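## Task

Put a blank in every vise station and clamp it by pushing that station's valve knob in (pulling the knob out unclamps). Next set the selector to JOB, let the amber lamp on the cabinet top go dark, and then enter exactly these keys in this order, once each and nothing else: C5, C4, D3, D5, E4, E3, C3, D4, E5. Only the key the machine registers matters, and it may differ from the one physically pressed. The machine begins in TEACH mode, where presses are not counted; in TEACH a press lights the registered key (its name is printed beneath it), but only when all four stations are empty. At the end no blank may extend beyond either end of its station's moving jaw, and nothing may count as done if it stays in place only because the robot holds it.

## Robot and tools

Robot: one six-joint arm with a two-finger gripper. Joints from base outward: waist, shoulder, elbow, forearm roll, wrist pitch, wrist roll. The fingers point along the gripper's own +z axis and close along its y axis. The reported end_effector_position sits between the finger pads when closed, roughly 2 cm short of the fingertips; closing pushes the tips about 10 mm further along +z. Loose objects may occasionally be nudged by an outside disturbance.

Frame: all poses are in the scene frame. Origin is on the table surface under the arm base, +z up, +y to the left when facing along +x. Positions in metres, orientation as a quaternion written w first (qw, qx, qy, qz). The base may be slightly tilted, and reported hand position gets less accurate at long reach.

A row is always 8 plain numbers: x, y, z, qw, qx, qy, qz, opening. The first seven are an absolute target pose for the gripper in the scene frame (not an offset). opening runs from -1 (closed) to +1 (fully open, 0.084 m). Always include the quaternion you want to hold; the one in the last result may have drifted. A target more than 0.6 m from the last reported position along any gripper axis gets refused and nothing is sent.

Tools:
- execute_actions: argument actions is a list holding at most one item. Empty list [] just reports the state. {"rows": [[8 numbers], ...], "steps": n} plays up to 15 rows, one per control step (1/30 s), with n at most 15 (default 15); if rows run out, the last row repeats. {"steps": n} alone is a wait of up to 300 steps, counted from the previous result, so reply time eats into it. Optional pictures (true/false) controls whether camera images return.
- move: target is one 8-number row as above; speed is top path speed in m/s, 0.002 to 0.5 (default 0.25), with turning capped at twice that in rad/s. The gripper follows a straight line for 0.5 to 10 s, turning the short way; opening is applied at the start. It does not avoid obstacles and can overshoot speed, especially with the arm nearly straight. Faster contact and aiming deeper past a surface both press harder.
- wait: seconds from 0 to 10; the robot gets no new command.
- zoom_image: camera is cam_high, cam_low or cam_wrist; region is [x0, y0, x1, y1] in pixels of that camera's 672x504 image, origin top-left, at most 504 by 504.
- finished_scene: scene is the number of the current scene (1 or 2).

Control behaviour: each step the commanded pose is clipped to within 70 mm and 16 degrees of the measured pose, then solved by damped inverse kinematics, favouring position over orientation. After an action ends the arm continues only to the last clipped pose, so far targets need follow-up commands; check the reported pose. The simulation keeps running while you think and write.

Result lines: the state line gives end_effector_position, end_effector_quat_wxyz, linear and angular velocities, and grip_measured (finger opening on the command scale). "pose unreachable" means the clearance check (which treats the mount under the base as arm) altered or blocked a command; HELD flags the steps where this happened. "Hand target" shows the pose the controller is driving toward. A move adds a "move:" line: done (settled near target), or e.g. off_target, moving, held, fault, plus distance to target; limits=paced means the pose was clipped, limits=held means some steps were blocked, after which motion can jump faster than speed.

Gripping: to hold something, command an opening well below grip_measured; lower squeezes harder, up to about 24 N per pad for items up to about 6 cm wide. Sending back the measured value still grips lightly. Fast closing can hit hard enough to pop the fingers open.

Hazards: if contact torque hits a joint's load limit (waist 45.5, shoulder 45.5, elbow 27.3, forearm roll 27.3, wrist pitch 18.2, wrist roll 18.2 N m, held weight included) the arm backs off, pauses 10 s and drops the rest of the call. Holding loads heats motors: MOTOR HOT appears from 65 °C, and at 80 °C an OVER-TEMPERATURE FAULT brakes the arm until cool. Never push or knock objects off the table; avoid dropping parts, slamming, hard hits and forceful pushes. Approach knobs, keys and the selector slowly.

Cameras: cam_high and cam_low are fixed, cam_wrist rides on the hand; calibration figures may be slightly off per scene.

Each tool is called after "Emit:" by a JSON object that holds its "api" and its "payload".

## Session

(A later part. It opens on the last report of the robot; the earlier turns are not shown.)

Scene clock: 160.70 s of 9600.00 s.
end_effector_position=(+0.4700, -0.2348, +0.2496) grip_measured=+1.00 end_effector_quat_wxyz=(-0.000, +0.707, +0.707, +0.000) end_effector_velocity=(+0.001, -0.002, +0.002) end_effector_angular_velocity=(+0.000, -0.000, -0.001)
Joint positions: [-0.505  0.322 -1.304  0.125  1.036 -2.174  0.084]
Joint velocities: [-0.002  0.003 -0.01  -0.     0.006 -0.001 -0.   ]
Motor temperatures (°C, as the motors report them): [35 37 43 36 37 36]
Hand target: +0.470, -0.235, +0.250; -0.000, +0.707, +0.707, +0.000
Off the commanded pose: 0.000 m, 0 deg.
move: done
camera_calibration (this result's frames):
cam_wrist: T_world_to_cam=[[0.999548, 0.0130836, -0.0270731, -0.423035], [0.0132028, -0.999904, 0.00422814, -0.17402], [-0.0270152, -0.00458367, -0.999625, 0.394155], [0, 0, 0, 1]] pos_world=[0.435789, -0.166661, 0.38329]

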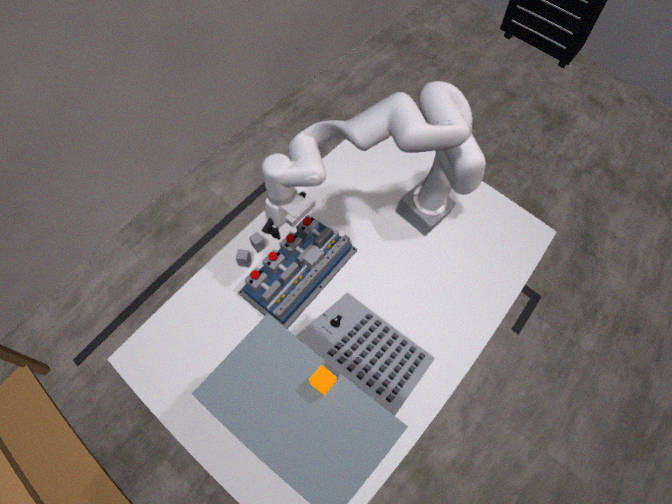

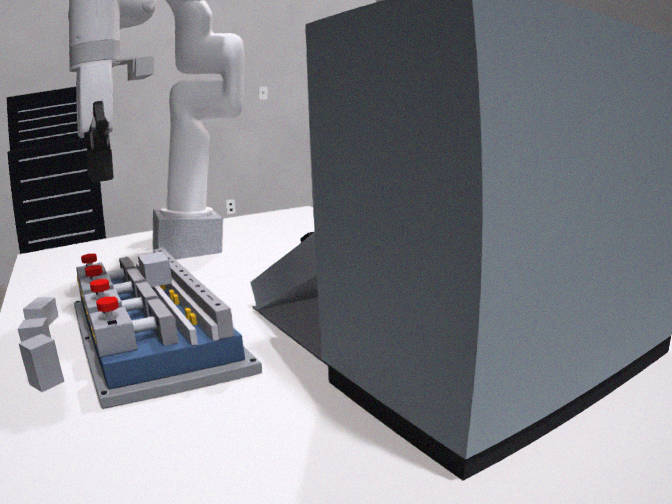

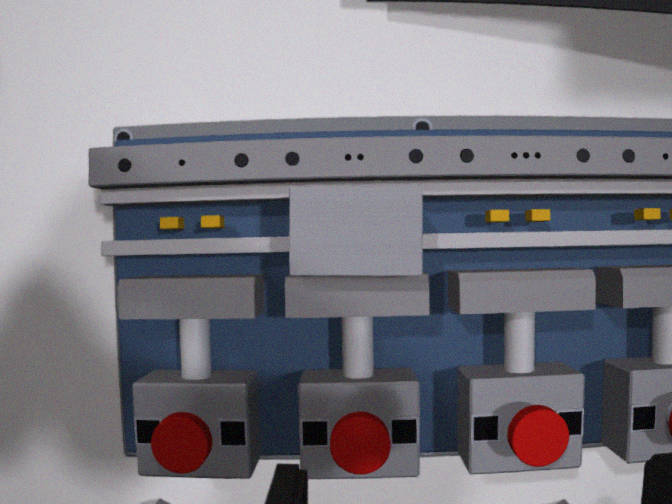

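Emit:
{"api": "move", "payload": {"target": [0.441,-0.258,0.15,0,1,0,0,-1]}}

Emit:
{"api": "move", "payload": {"target": [0.441,-0.258,0.115,0,1,0,0,-1], "speed": 0.02}}

Emit:
{"api": "move", "payload": {"target": [0.40,-0.30,0.27,0,0.7071,0.7071,0,1]}}

Scene clock: 166.87 s of 9600.00 s.
end_effector_position=(+0.4408, -0.2578, +0.1503) grip_measured=-1.00 end_effector_quat_wxyz=(+0.000, +1.000, +0.001, +0.000) end_effector_velocity=(-0.001, -0.000, -0.001) end_effector_angular_velocity=(-0.001, +0.002, -0.014)
Joint positions: [-0.544  0.437 -1.148  0.15   0.771 -0.687  0.   ]
Joint velocities: [ 0.     0.002  0.002 -0.002 -0.003  0.015  0.   ]
Motor temperatures (°C, as the motors report them): [35 37 43 36 37 36]
Hand target: +0.441, -0.258, +0.150; +0.000, +1.000, -0.000, -0.000
Off the commanded pose: 0.000 m, 0 deg.
move: done
camera_calibration (this result's frames):
cam_wrist: T_world_to_cam=[[0.0138206, -0.999538, -0.0270538, -0.222779], [-0.999893, -0.0139478, 0.00451857, 0.504466], [-0.00489382, 0.0269884, -0.999624, 0.29242], [0, 0, 0, 1]] pos_world=[0.508922, -0.223532, 0.284004]

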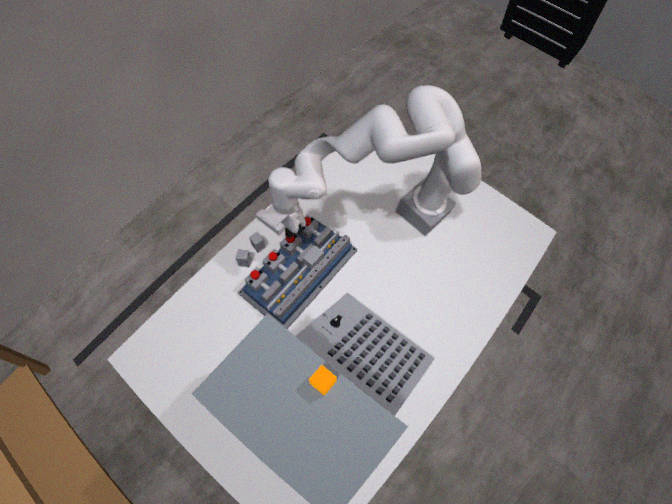

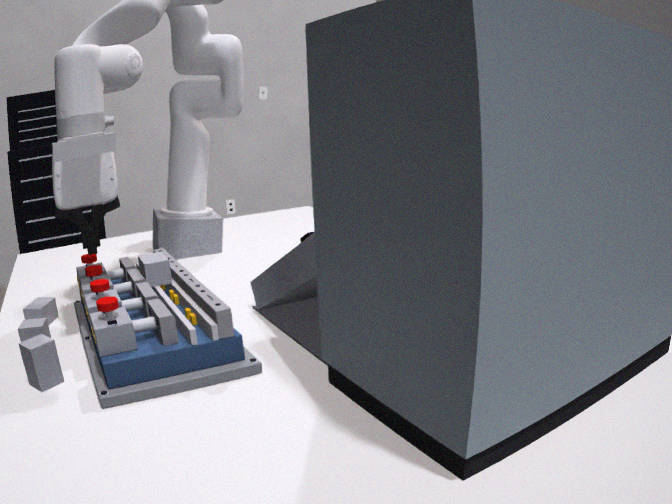

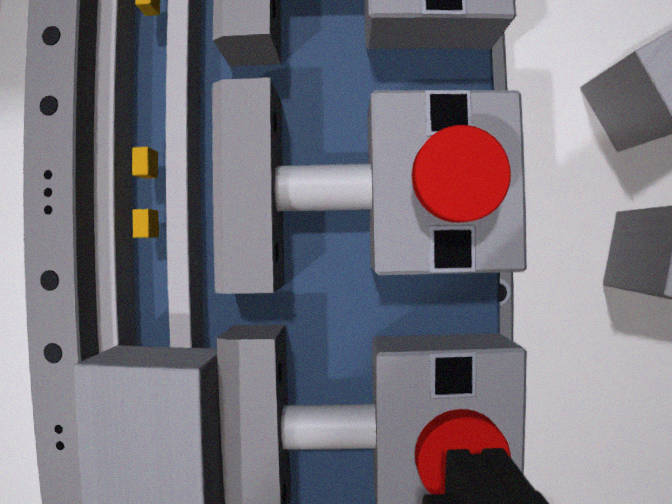

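Scene clock: 168.87 s of 9600.00 s.
end_effector_position=(+0.4418, -0.2584, +0.1177) grip_measured=-1.00 end_effector_quat_wxyz=(+0.001, +1.000, +0.000, +0.001) end_effector_velocity=(+0.000, -0.000, -0.001) end_effector_angular_velocity=(-0.001, -0.002, -0.000)
Joint positions: [-0.534  0.504 -1.139  0.165  0.693 -0.696  0.   ]
Joint velocities: [ 0.     0.003  0.001  0.002 -0.006 -0.001  0.   ]
Motor temperatures (°C, as the motors report them): [35 37 43 36 37 36]
Hand target: +0.441, -0.258, +0.115; +0.000, +1.000, -0.000, -0.000
Off the commanded pose: 0.003 m, 0 deg.
move: done
camera_calibration (this result's frames):
cam_wrist: T_world_to_cam=[[0.0128237, -0.999591, -0.0255803, -0.224051], [-0.999914, -0.0128853, 0.00224438, 0.506126], [-0.00257307, 0.0255493, -0.99967, 0.258399], [0, 0, 0, 1]] pos_world=[0.50962, -0.224039, 0.251446]

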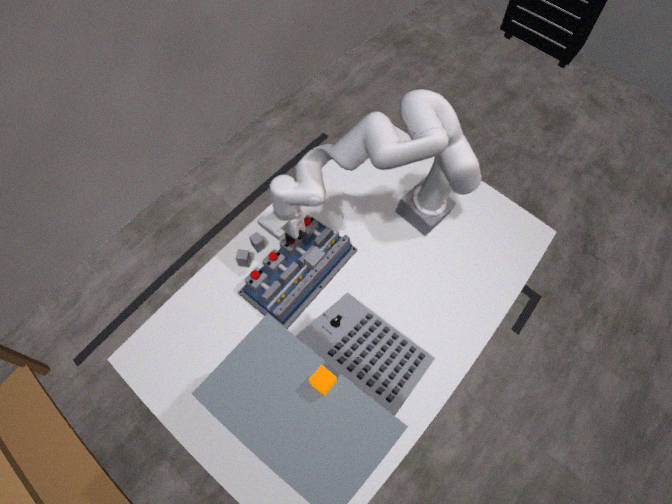

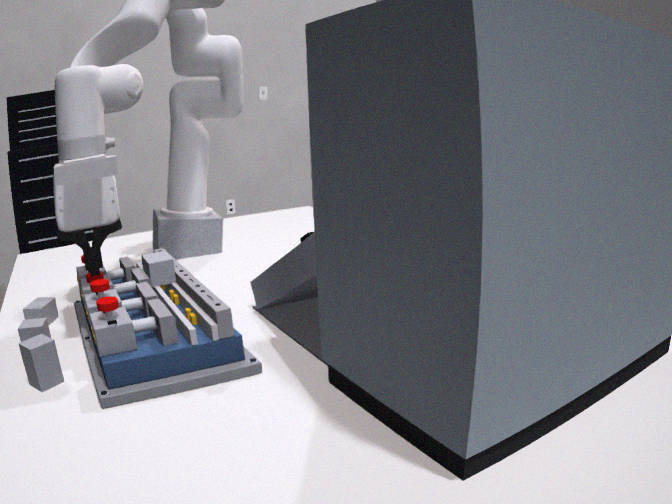

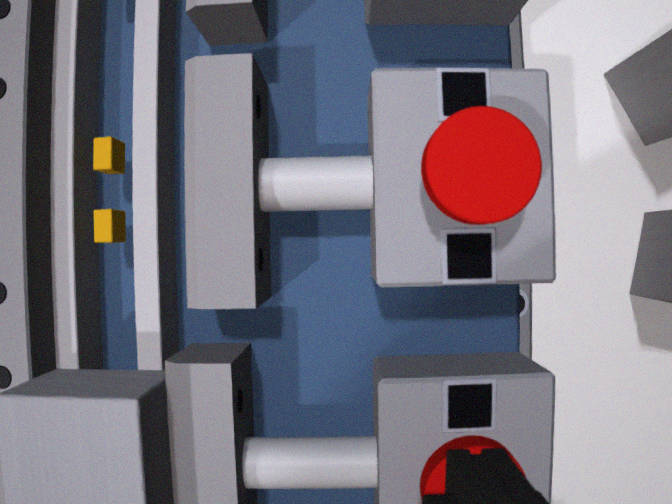

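Scene clock: 172.53 s of 9600.00 s.
end_effector_position=(+0.4004, -0.2999, +0.2696) grip_measured=+1.00 end_effector_quat_wxyz=(-0.000, +0.707, +0.707, +0.000) end_effector_velocity=(+0.000, -0.000, +0.002) end_effector_angular_velocity=(+0.000, -0.002, +0.011)
Joint positions: [-0.684  0.252 -1.245  0.11   1.064 -2.342  0.084]
Joint velocities: [-0.001 -0.001 -0.004  0.001  0.004 -0.012 -0.   ]
Motor temperatures (°C, as the motors report them): [35 37 43 36 37 36]
Hand target: +0.400, -0.300, +0.270; -0.000, +0.707, +0.707, +0.000
Off the commanded pose: 0.001 m, 0 deg.
move: done
camera_calibration (this result's frames):
cam_wrist: T_world_to_cam=[[0.999564, 0.0119931, -0.0269974, -0.352372], [0.0121108, -0.999918, 0.0042017, -0.237813], [-0.0269448, -0.00452683, -0.999627, 0.411981], [0, 0, 0, 1]] pos_world=[0.366199, -0.231703, 0.403313]

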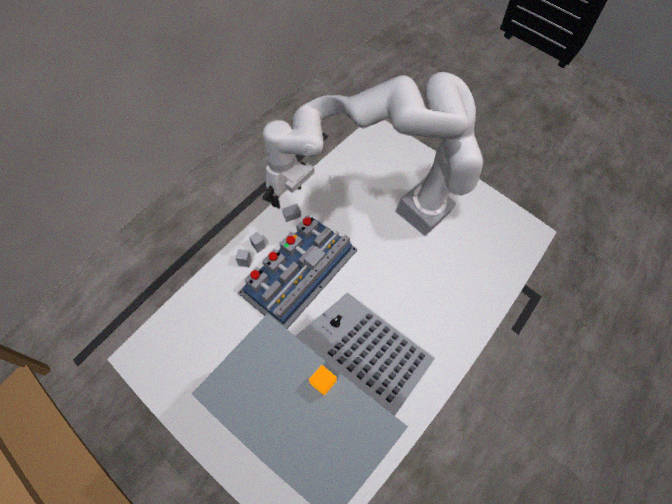

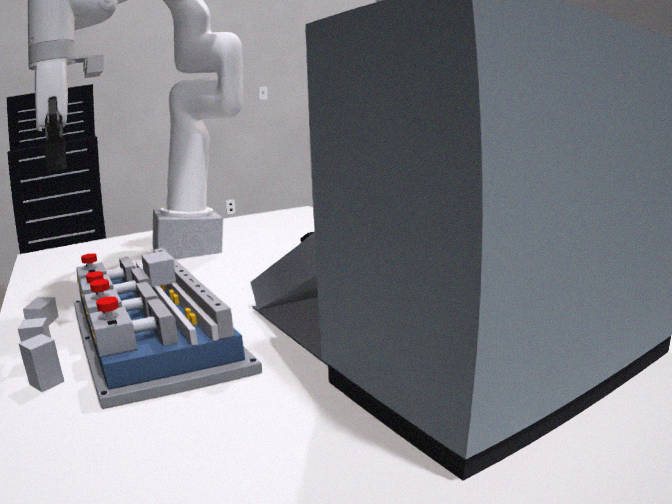

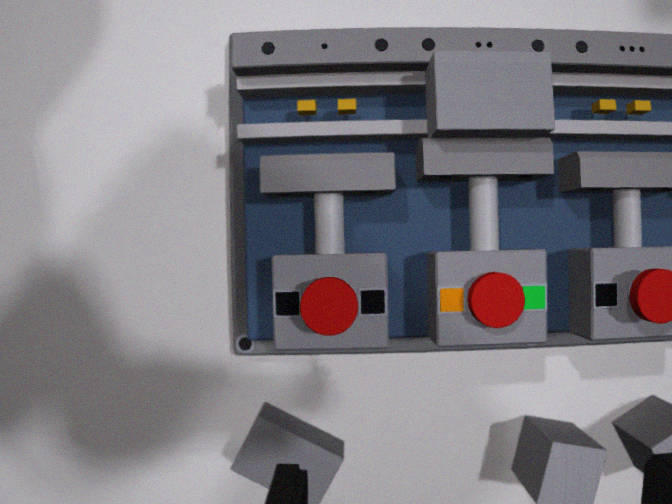

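Emit:
{"api": "move", "payload": {"target": [0.40,-0.42,0.27,0,0.7071,0.7071,0,1]}}

Scene clock: 175.07 s of 9600.00 s.
end_effector_position=(+0.3999, -0.4196, +0.2701) grip_measured=+1.00 end_effector_quat_wxyz=(+0.000, +0.707, +0.707, +0.000) end_effector_velocity=(-0.000, -0.003, -0.001) end_effector_angular_velocity=(+0.004, +0.003, -0.001)
Joint positions: [-0.834  0.559 -1.66   0.092  1.184 -2.474  0.084]
Joint velocities: [-0.003  0.014 -0.02  -0.001  0.011 -0.002  0.   ]
Motor temperatures (°C, as the motors report them): [35 37 43 36 37 36]
Hand target: +0.400, -0.420, +0.270; +0.000, +0.707, +0.707, +0.000
Off the commanded pose: 0.000 m, 0 deg.
move: done
camera_calibration (this result's frames):
cam_wrist: T_world_to_cam=[[0.999566, 0.0130723, -0.0264145, -0.350195], [0.0132136, -0.999899, 0.00518228, -0.358214], [-0.0263441, -0.00552905, -0.999638, 0.411216], [0, 0, 0, 1]] pos_world=[0.36561, -0.351326, 0.403673]

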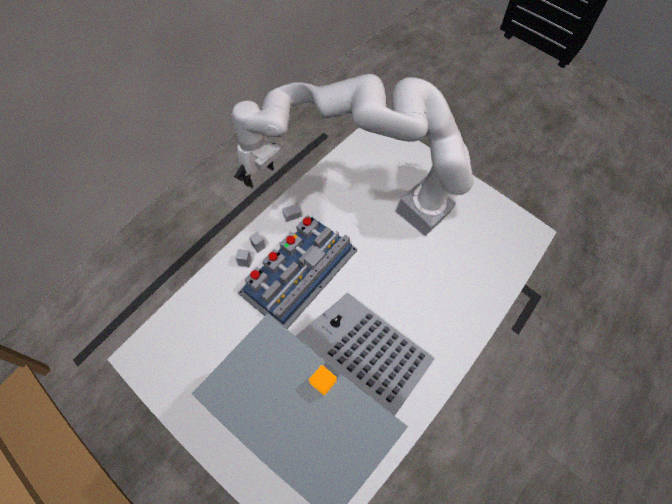

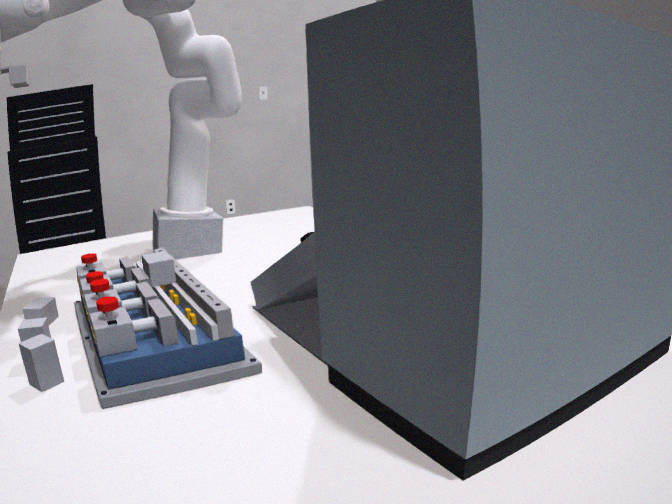

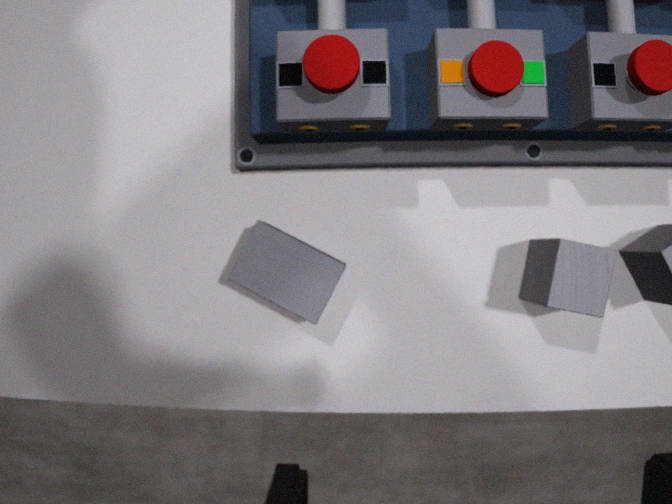

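Emit:
{"api": "move", "payload": {"target": [0.3305,-0.367,0.1,0,0.8526,0.5225,0,1]}}

Emit:
{"api": "move", "payload": {"target": [0.3305,-0.367,0.027,0,0.8526,0.5225,0,1], "speed": 0.08}}

Emit:
{"api": "move", "payload": {"target": [0.3305,-0.367,0.027,0,0.8526,0.5225,0,0.1]}}

Emit:
{"api": "move", "payload": {"target": [0.3305,-0.367,0.18,0,0.8526,0.5225,0,0.1], "speed": 0.15}}

Emit:
{"api": "move", "payload": {"target": [0.3625,-0.158,0.17,0,0.7071,0.7071,0,0.1], "speed": 0.2}}

Scene clock: 180.00 s of 9600.00 s.
end_effector_position=(+0.3304, -0.3667, +0.1007) grip_measured=+1.00 end_effector_quat_wxyz=(+0.000, +0.853, +0.522, -0.000) end_effector_velocity=(-0.002, +0.001, -0.003) end_effector_angular_velocity=(+0.002, +0.002, -0.004)
Joint positions: [-0.83   0.543 -1.094  0.142  0.638 -2.079  0.084]
Joint velocities: [ 0.     0.003  0.006  0.    -0.006  0.003  0.   ]
Motor temperatures (°C, as the motors report them): [35 37 43 36 37 36]
Hand target: +0.330, -0.366, +0.100; +0.000, +0.853, +0.522, -0.000
Off the commanded pose: 0.001 m, 0 deg.
After step 90, 0.37 s passed at rest.
move: done
camera_calibration (this result's frames):
cam_wrist: T_world_to_cam=[[0.896278, -0.442672, -0.0269643, -0.418773], [-0.442692, -0.896656, 0.00554427, -0.115084], [-0.026632, 0.00696768, -0.999621, 0.245074], [0, 0, 0, 1]] pos_world=[0.330917, -0.290278, 0.234327]

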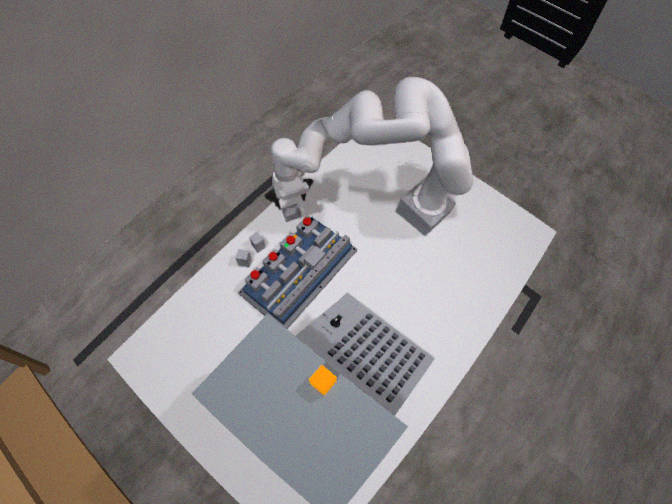

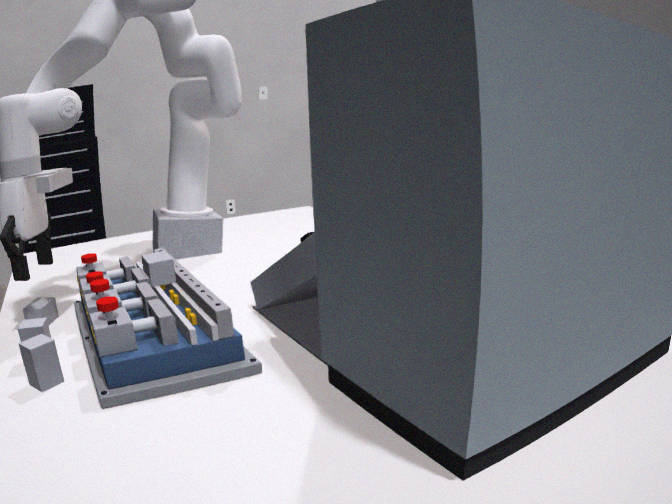

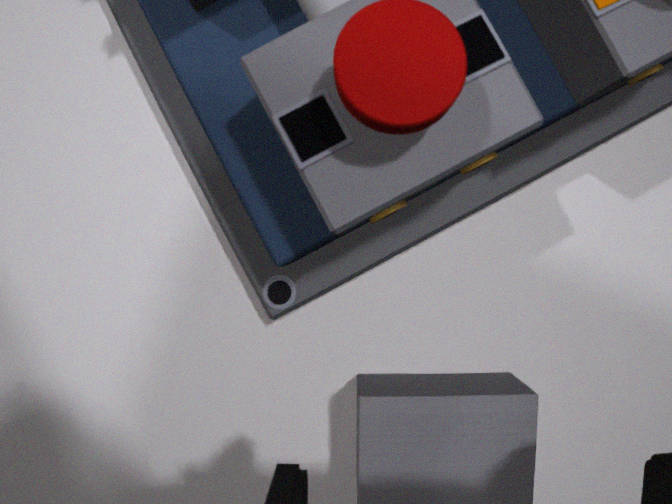

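Scene clock: 181.33 s of 9600.00 s.
end_effector_position=(+0.3305, -0.3671, +0.0277) grip_measured=+1.00 end_effector_quat_wxyz=(+0.000, +0.853, +0.522, -0.000) end_effector_velocity=(-0.001, +0.000, -0.004) end_effector_angular_velocity=(+0.001, +0.001, -0.000)
Joint positions: [-0.811  0.723 -1.123  0.185  0.486 -2.109  0.084]
Joint velocities: [ 0.001  0.008 -0.001  0.002 -0.005 -0.002 -0.   ]
Motor temperatures (°C, as the motors report them): [35 37 43 36 37 36]
Hand target: +0.330, -0.367, +0.027; +0.000, +0.853, +0.522, -0.000
Off the commanded pose: 0.001 m, 0 deg.
move: done
camera_calibration (this result's frames):
cam_wrist: T_world_to_cam=[[0.896316, -0.442613, -0.026676, -0.421078], [-0.442635, -0.896686, 0.00542215, -0.115042], [-0.0263199, 0.00694774, -0.999629, 0.171987], [0, 0, 0, 1]] pos_world=[0.331024, -0.290726, 0.161314]

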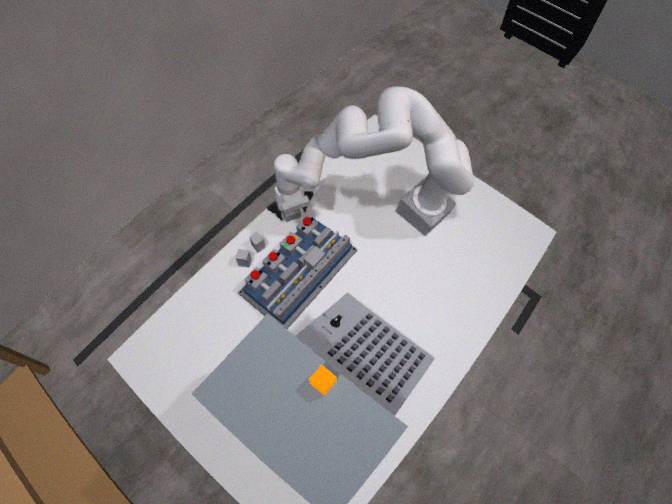

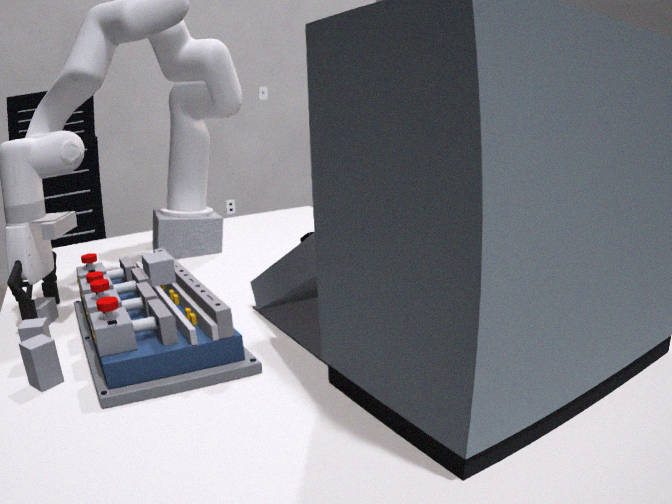

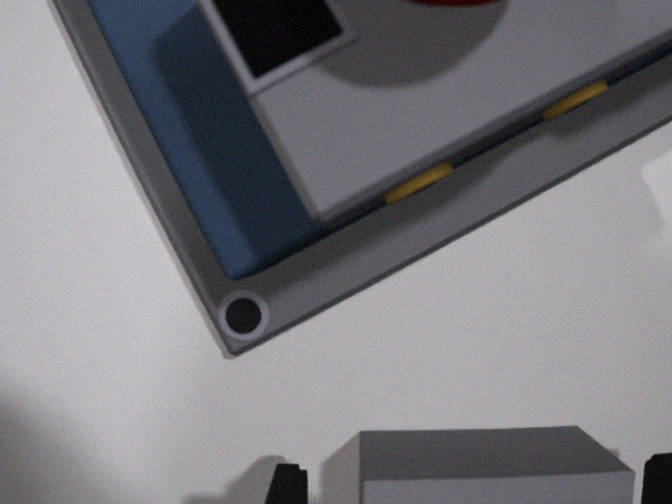

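Scene clock: 182.03 s of 9600.00 s.
end_effector_position=(+0.3307, -0.3673, +0.0276) grip_measured=+0.37 end_effector_quat_wxyz=(+0.001, +0.853, +0.522, +0.000) end_effector_velocity=(-0.000, +0.000, -0.000) end_effector_angular_velocity=(+0.002, +0.001, +0.000)
Joint positions: [-0.811  0.724 -1.124  0.185  0.486 -2.11   0.06 ]
Joint velocities: [ 0.     0.001 -0.     0.     0.001 -0.     0.   ]
Motor temperatures (°C, as the motors report them): [35 37 43 36 37 36]
Hand target: +0.330, -0.367, +0.027; -0.000, +0.853, +0.523, -0.000
Off the commanded pose: 0.001 m, 0 deg.
move: done
camera_calibration (this result's frames):
cam_wrist: T_world_to_cam=[[0.896337, -0.442593, -0.0262819, -0.421359], [-0.442618, -0.896695, 0.00518462, -0.115118], [-0.0258615, 0.00698567, -0.999641, 0.171752], [0, 0, 0, 1]] pos_world=[0.331169, -0.290916, 0.161213]

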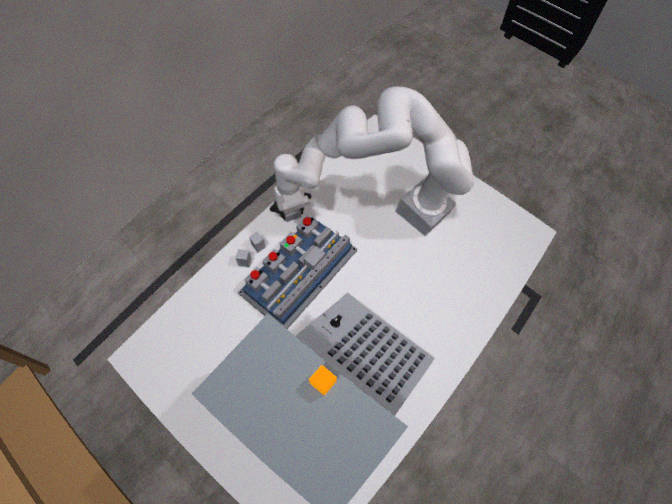

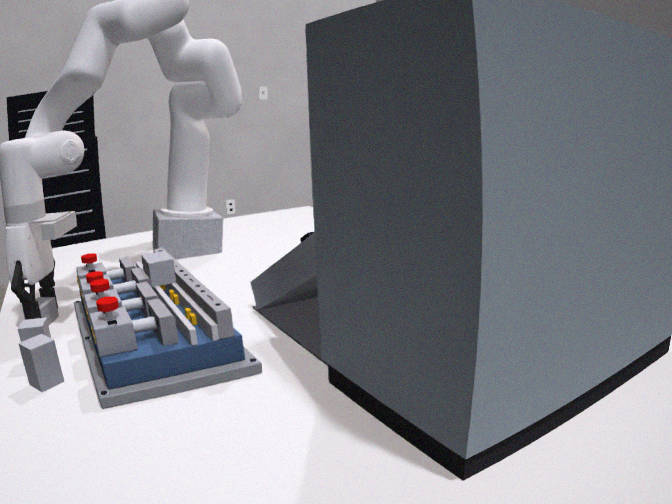

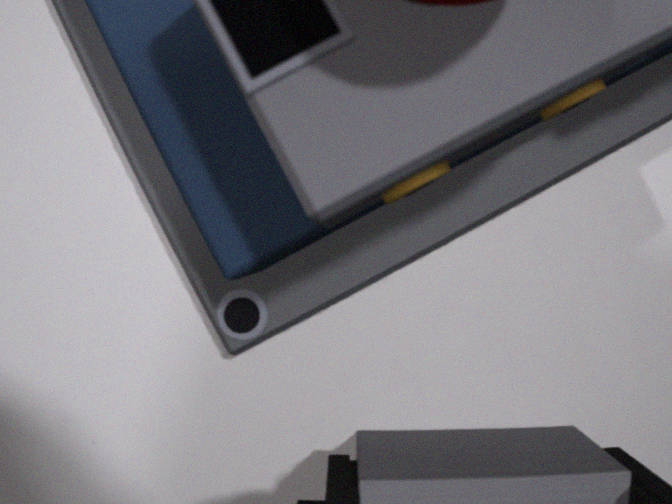

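Scene clock: 183.53 s of 9600.00 s.
end_effector_position=(+0.3306, -0.3669, +0.1789) grip_measured=+0.37 end_effector_quat_wxyz=(-0.001, +0.853, +0.523, +0.000) end_effector_velocity=(+0.002, -0.002, +0.007) end_effector_angular_velocity=(-0.006, -0.005, +0.000)
Joint positions: [-0.849  0.388 -1.128  0.114  0.828 -2.061  0.06 ]
Joint velocities: [-0.001 -0.01  -0.008 -0.001  0.009  0.001  0.   ]
Motor temperatures (°C, as the motors report them): [35 37 43 36 37 36]
Hand target: +0.331, -0.367, +0.180; -0.000, +0.853, +0.523, +0.000
Off the commanded pose: 0.001 m, 0 deg.
move: done
camera_calibration (this result's frames):
cam_wrist: T_world_to_cam=[[0.896442, -0.442265, -0.0281553, -0.416677], [-0.442343, -0.896838, 0.0037477, -0.115499], [-0.0269082, 0.00909469, -0.999597, 0.324082], [0, 0, 0, 1]] pos_world=[0.331157, -0.290814, 0.312652]

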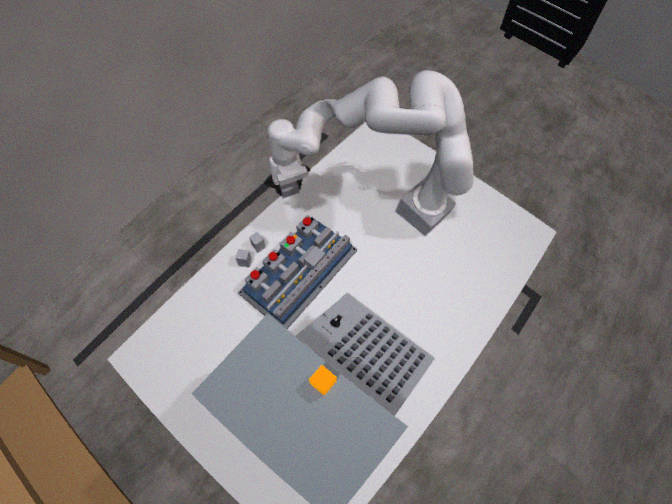

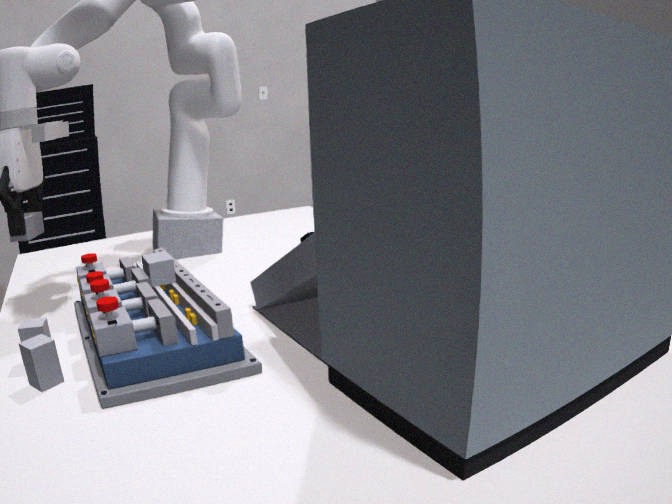

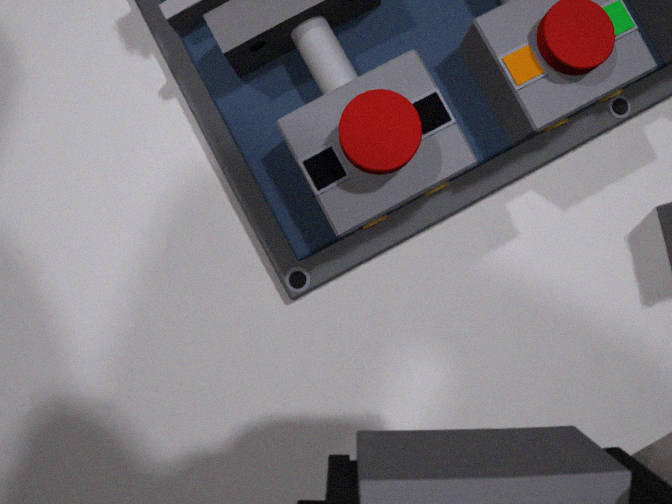

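Scene clock: 185.27 s of 9600.00 s.
end_effector_position=(+0.3626, -0.1587, +0.1702) grip_measured=+0.37 end_effector_quat_wxyz=(-0.000, +0.707, +0.707, -0.001) end_effector_velocity=(+0.001, +0.002, +0.000) end_effector_angular_velocity=(-0.001, -0.001, +0.005)
Joint positions: [-0.446  0.042 -0.692  0.168  0.701 -2.179  0.06 ]
Joint velocities: [ 0.006 -0.003  0.003  0.    -0.001  0.001  0.   ]
Motor temperatures (°C, as the motors report them): [35 37 43 36 37 36]
Hand target: +0.363, -0.158, +0.170; -0.000, +0.707, +0.707, -0.001
Off the commanded pose: 0.001 m, 0 deg.
move: done
camera_calibration (this result's frames):
cam_wrist: T_world_to_cam=[[0.999535, 0.0116113, -0.0282009, -0.318848], [0.011768, -0.999916, 0.0053964, -0.0959117], [-0.0281359, -0.00572576, -0.999588, 0.312432], [0, 0, 0, 1]] pos_world=[0.328619, -0.0904125, 0.303829]

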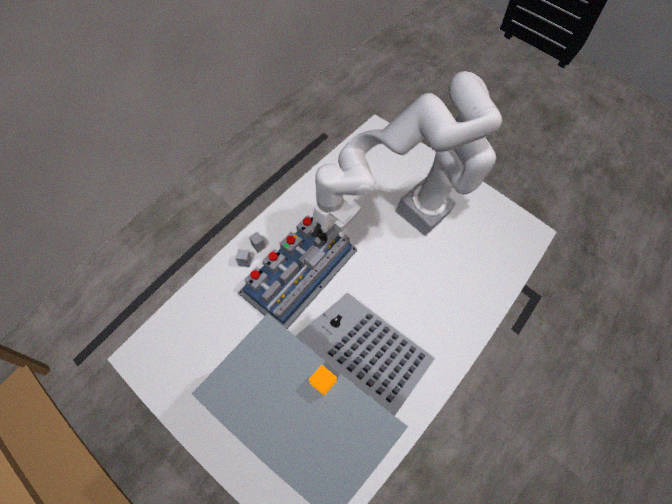

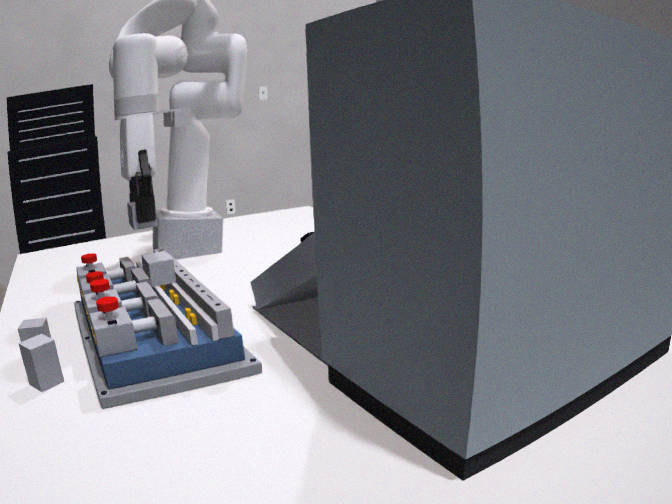

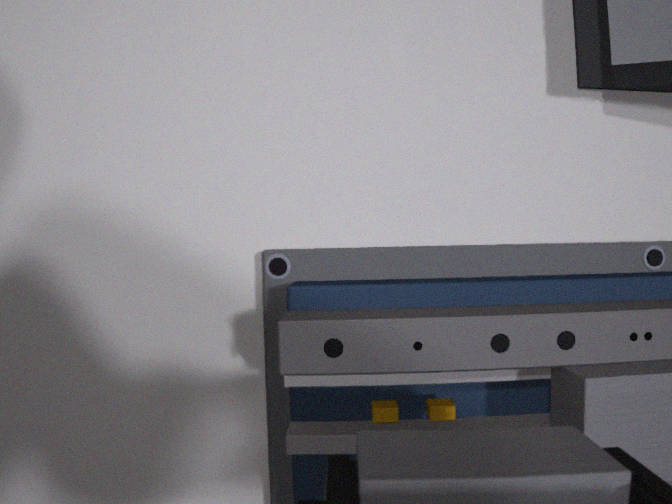

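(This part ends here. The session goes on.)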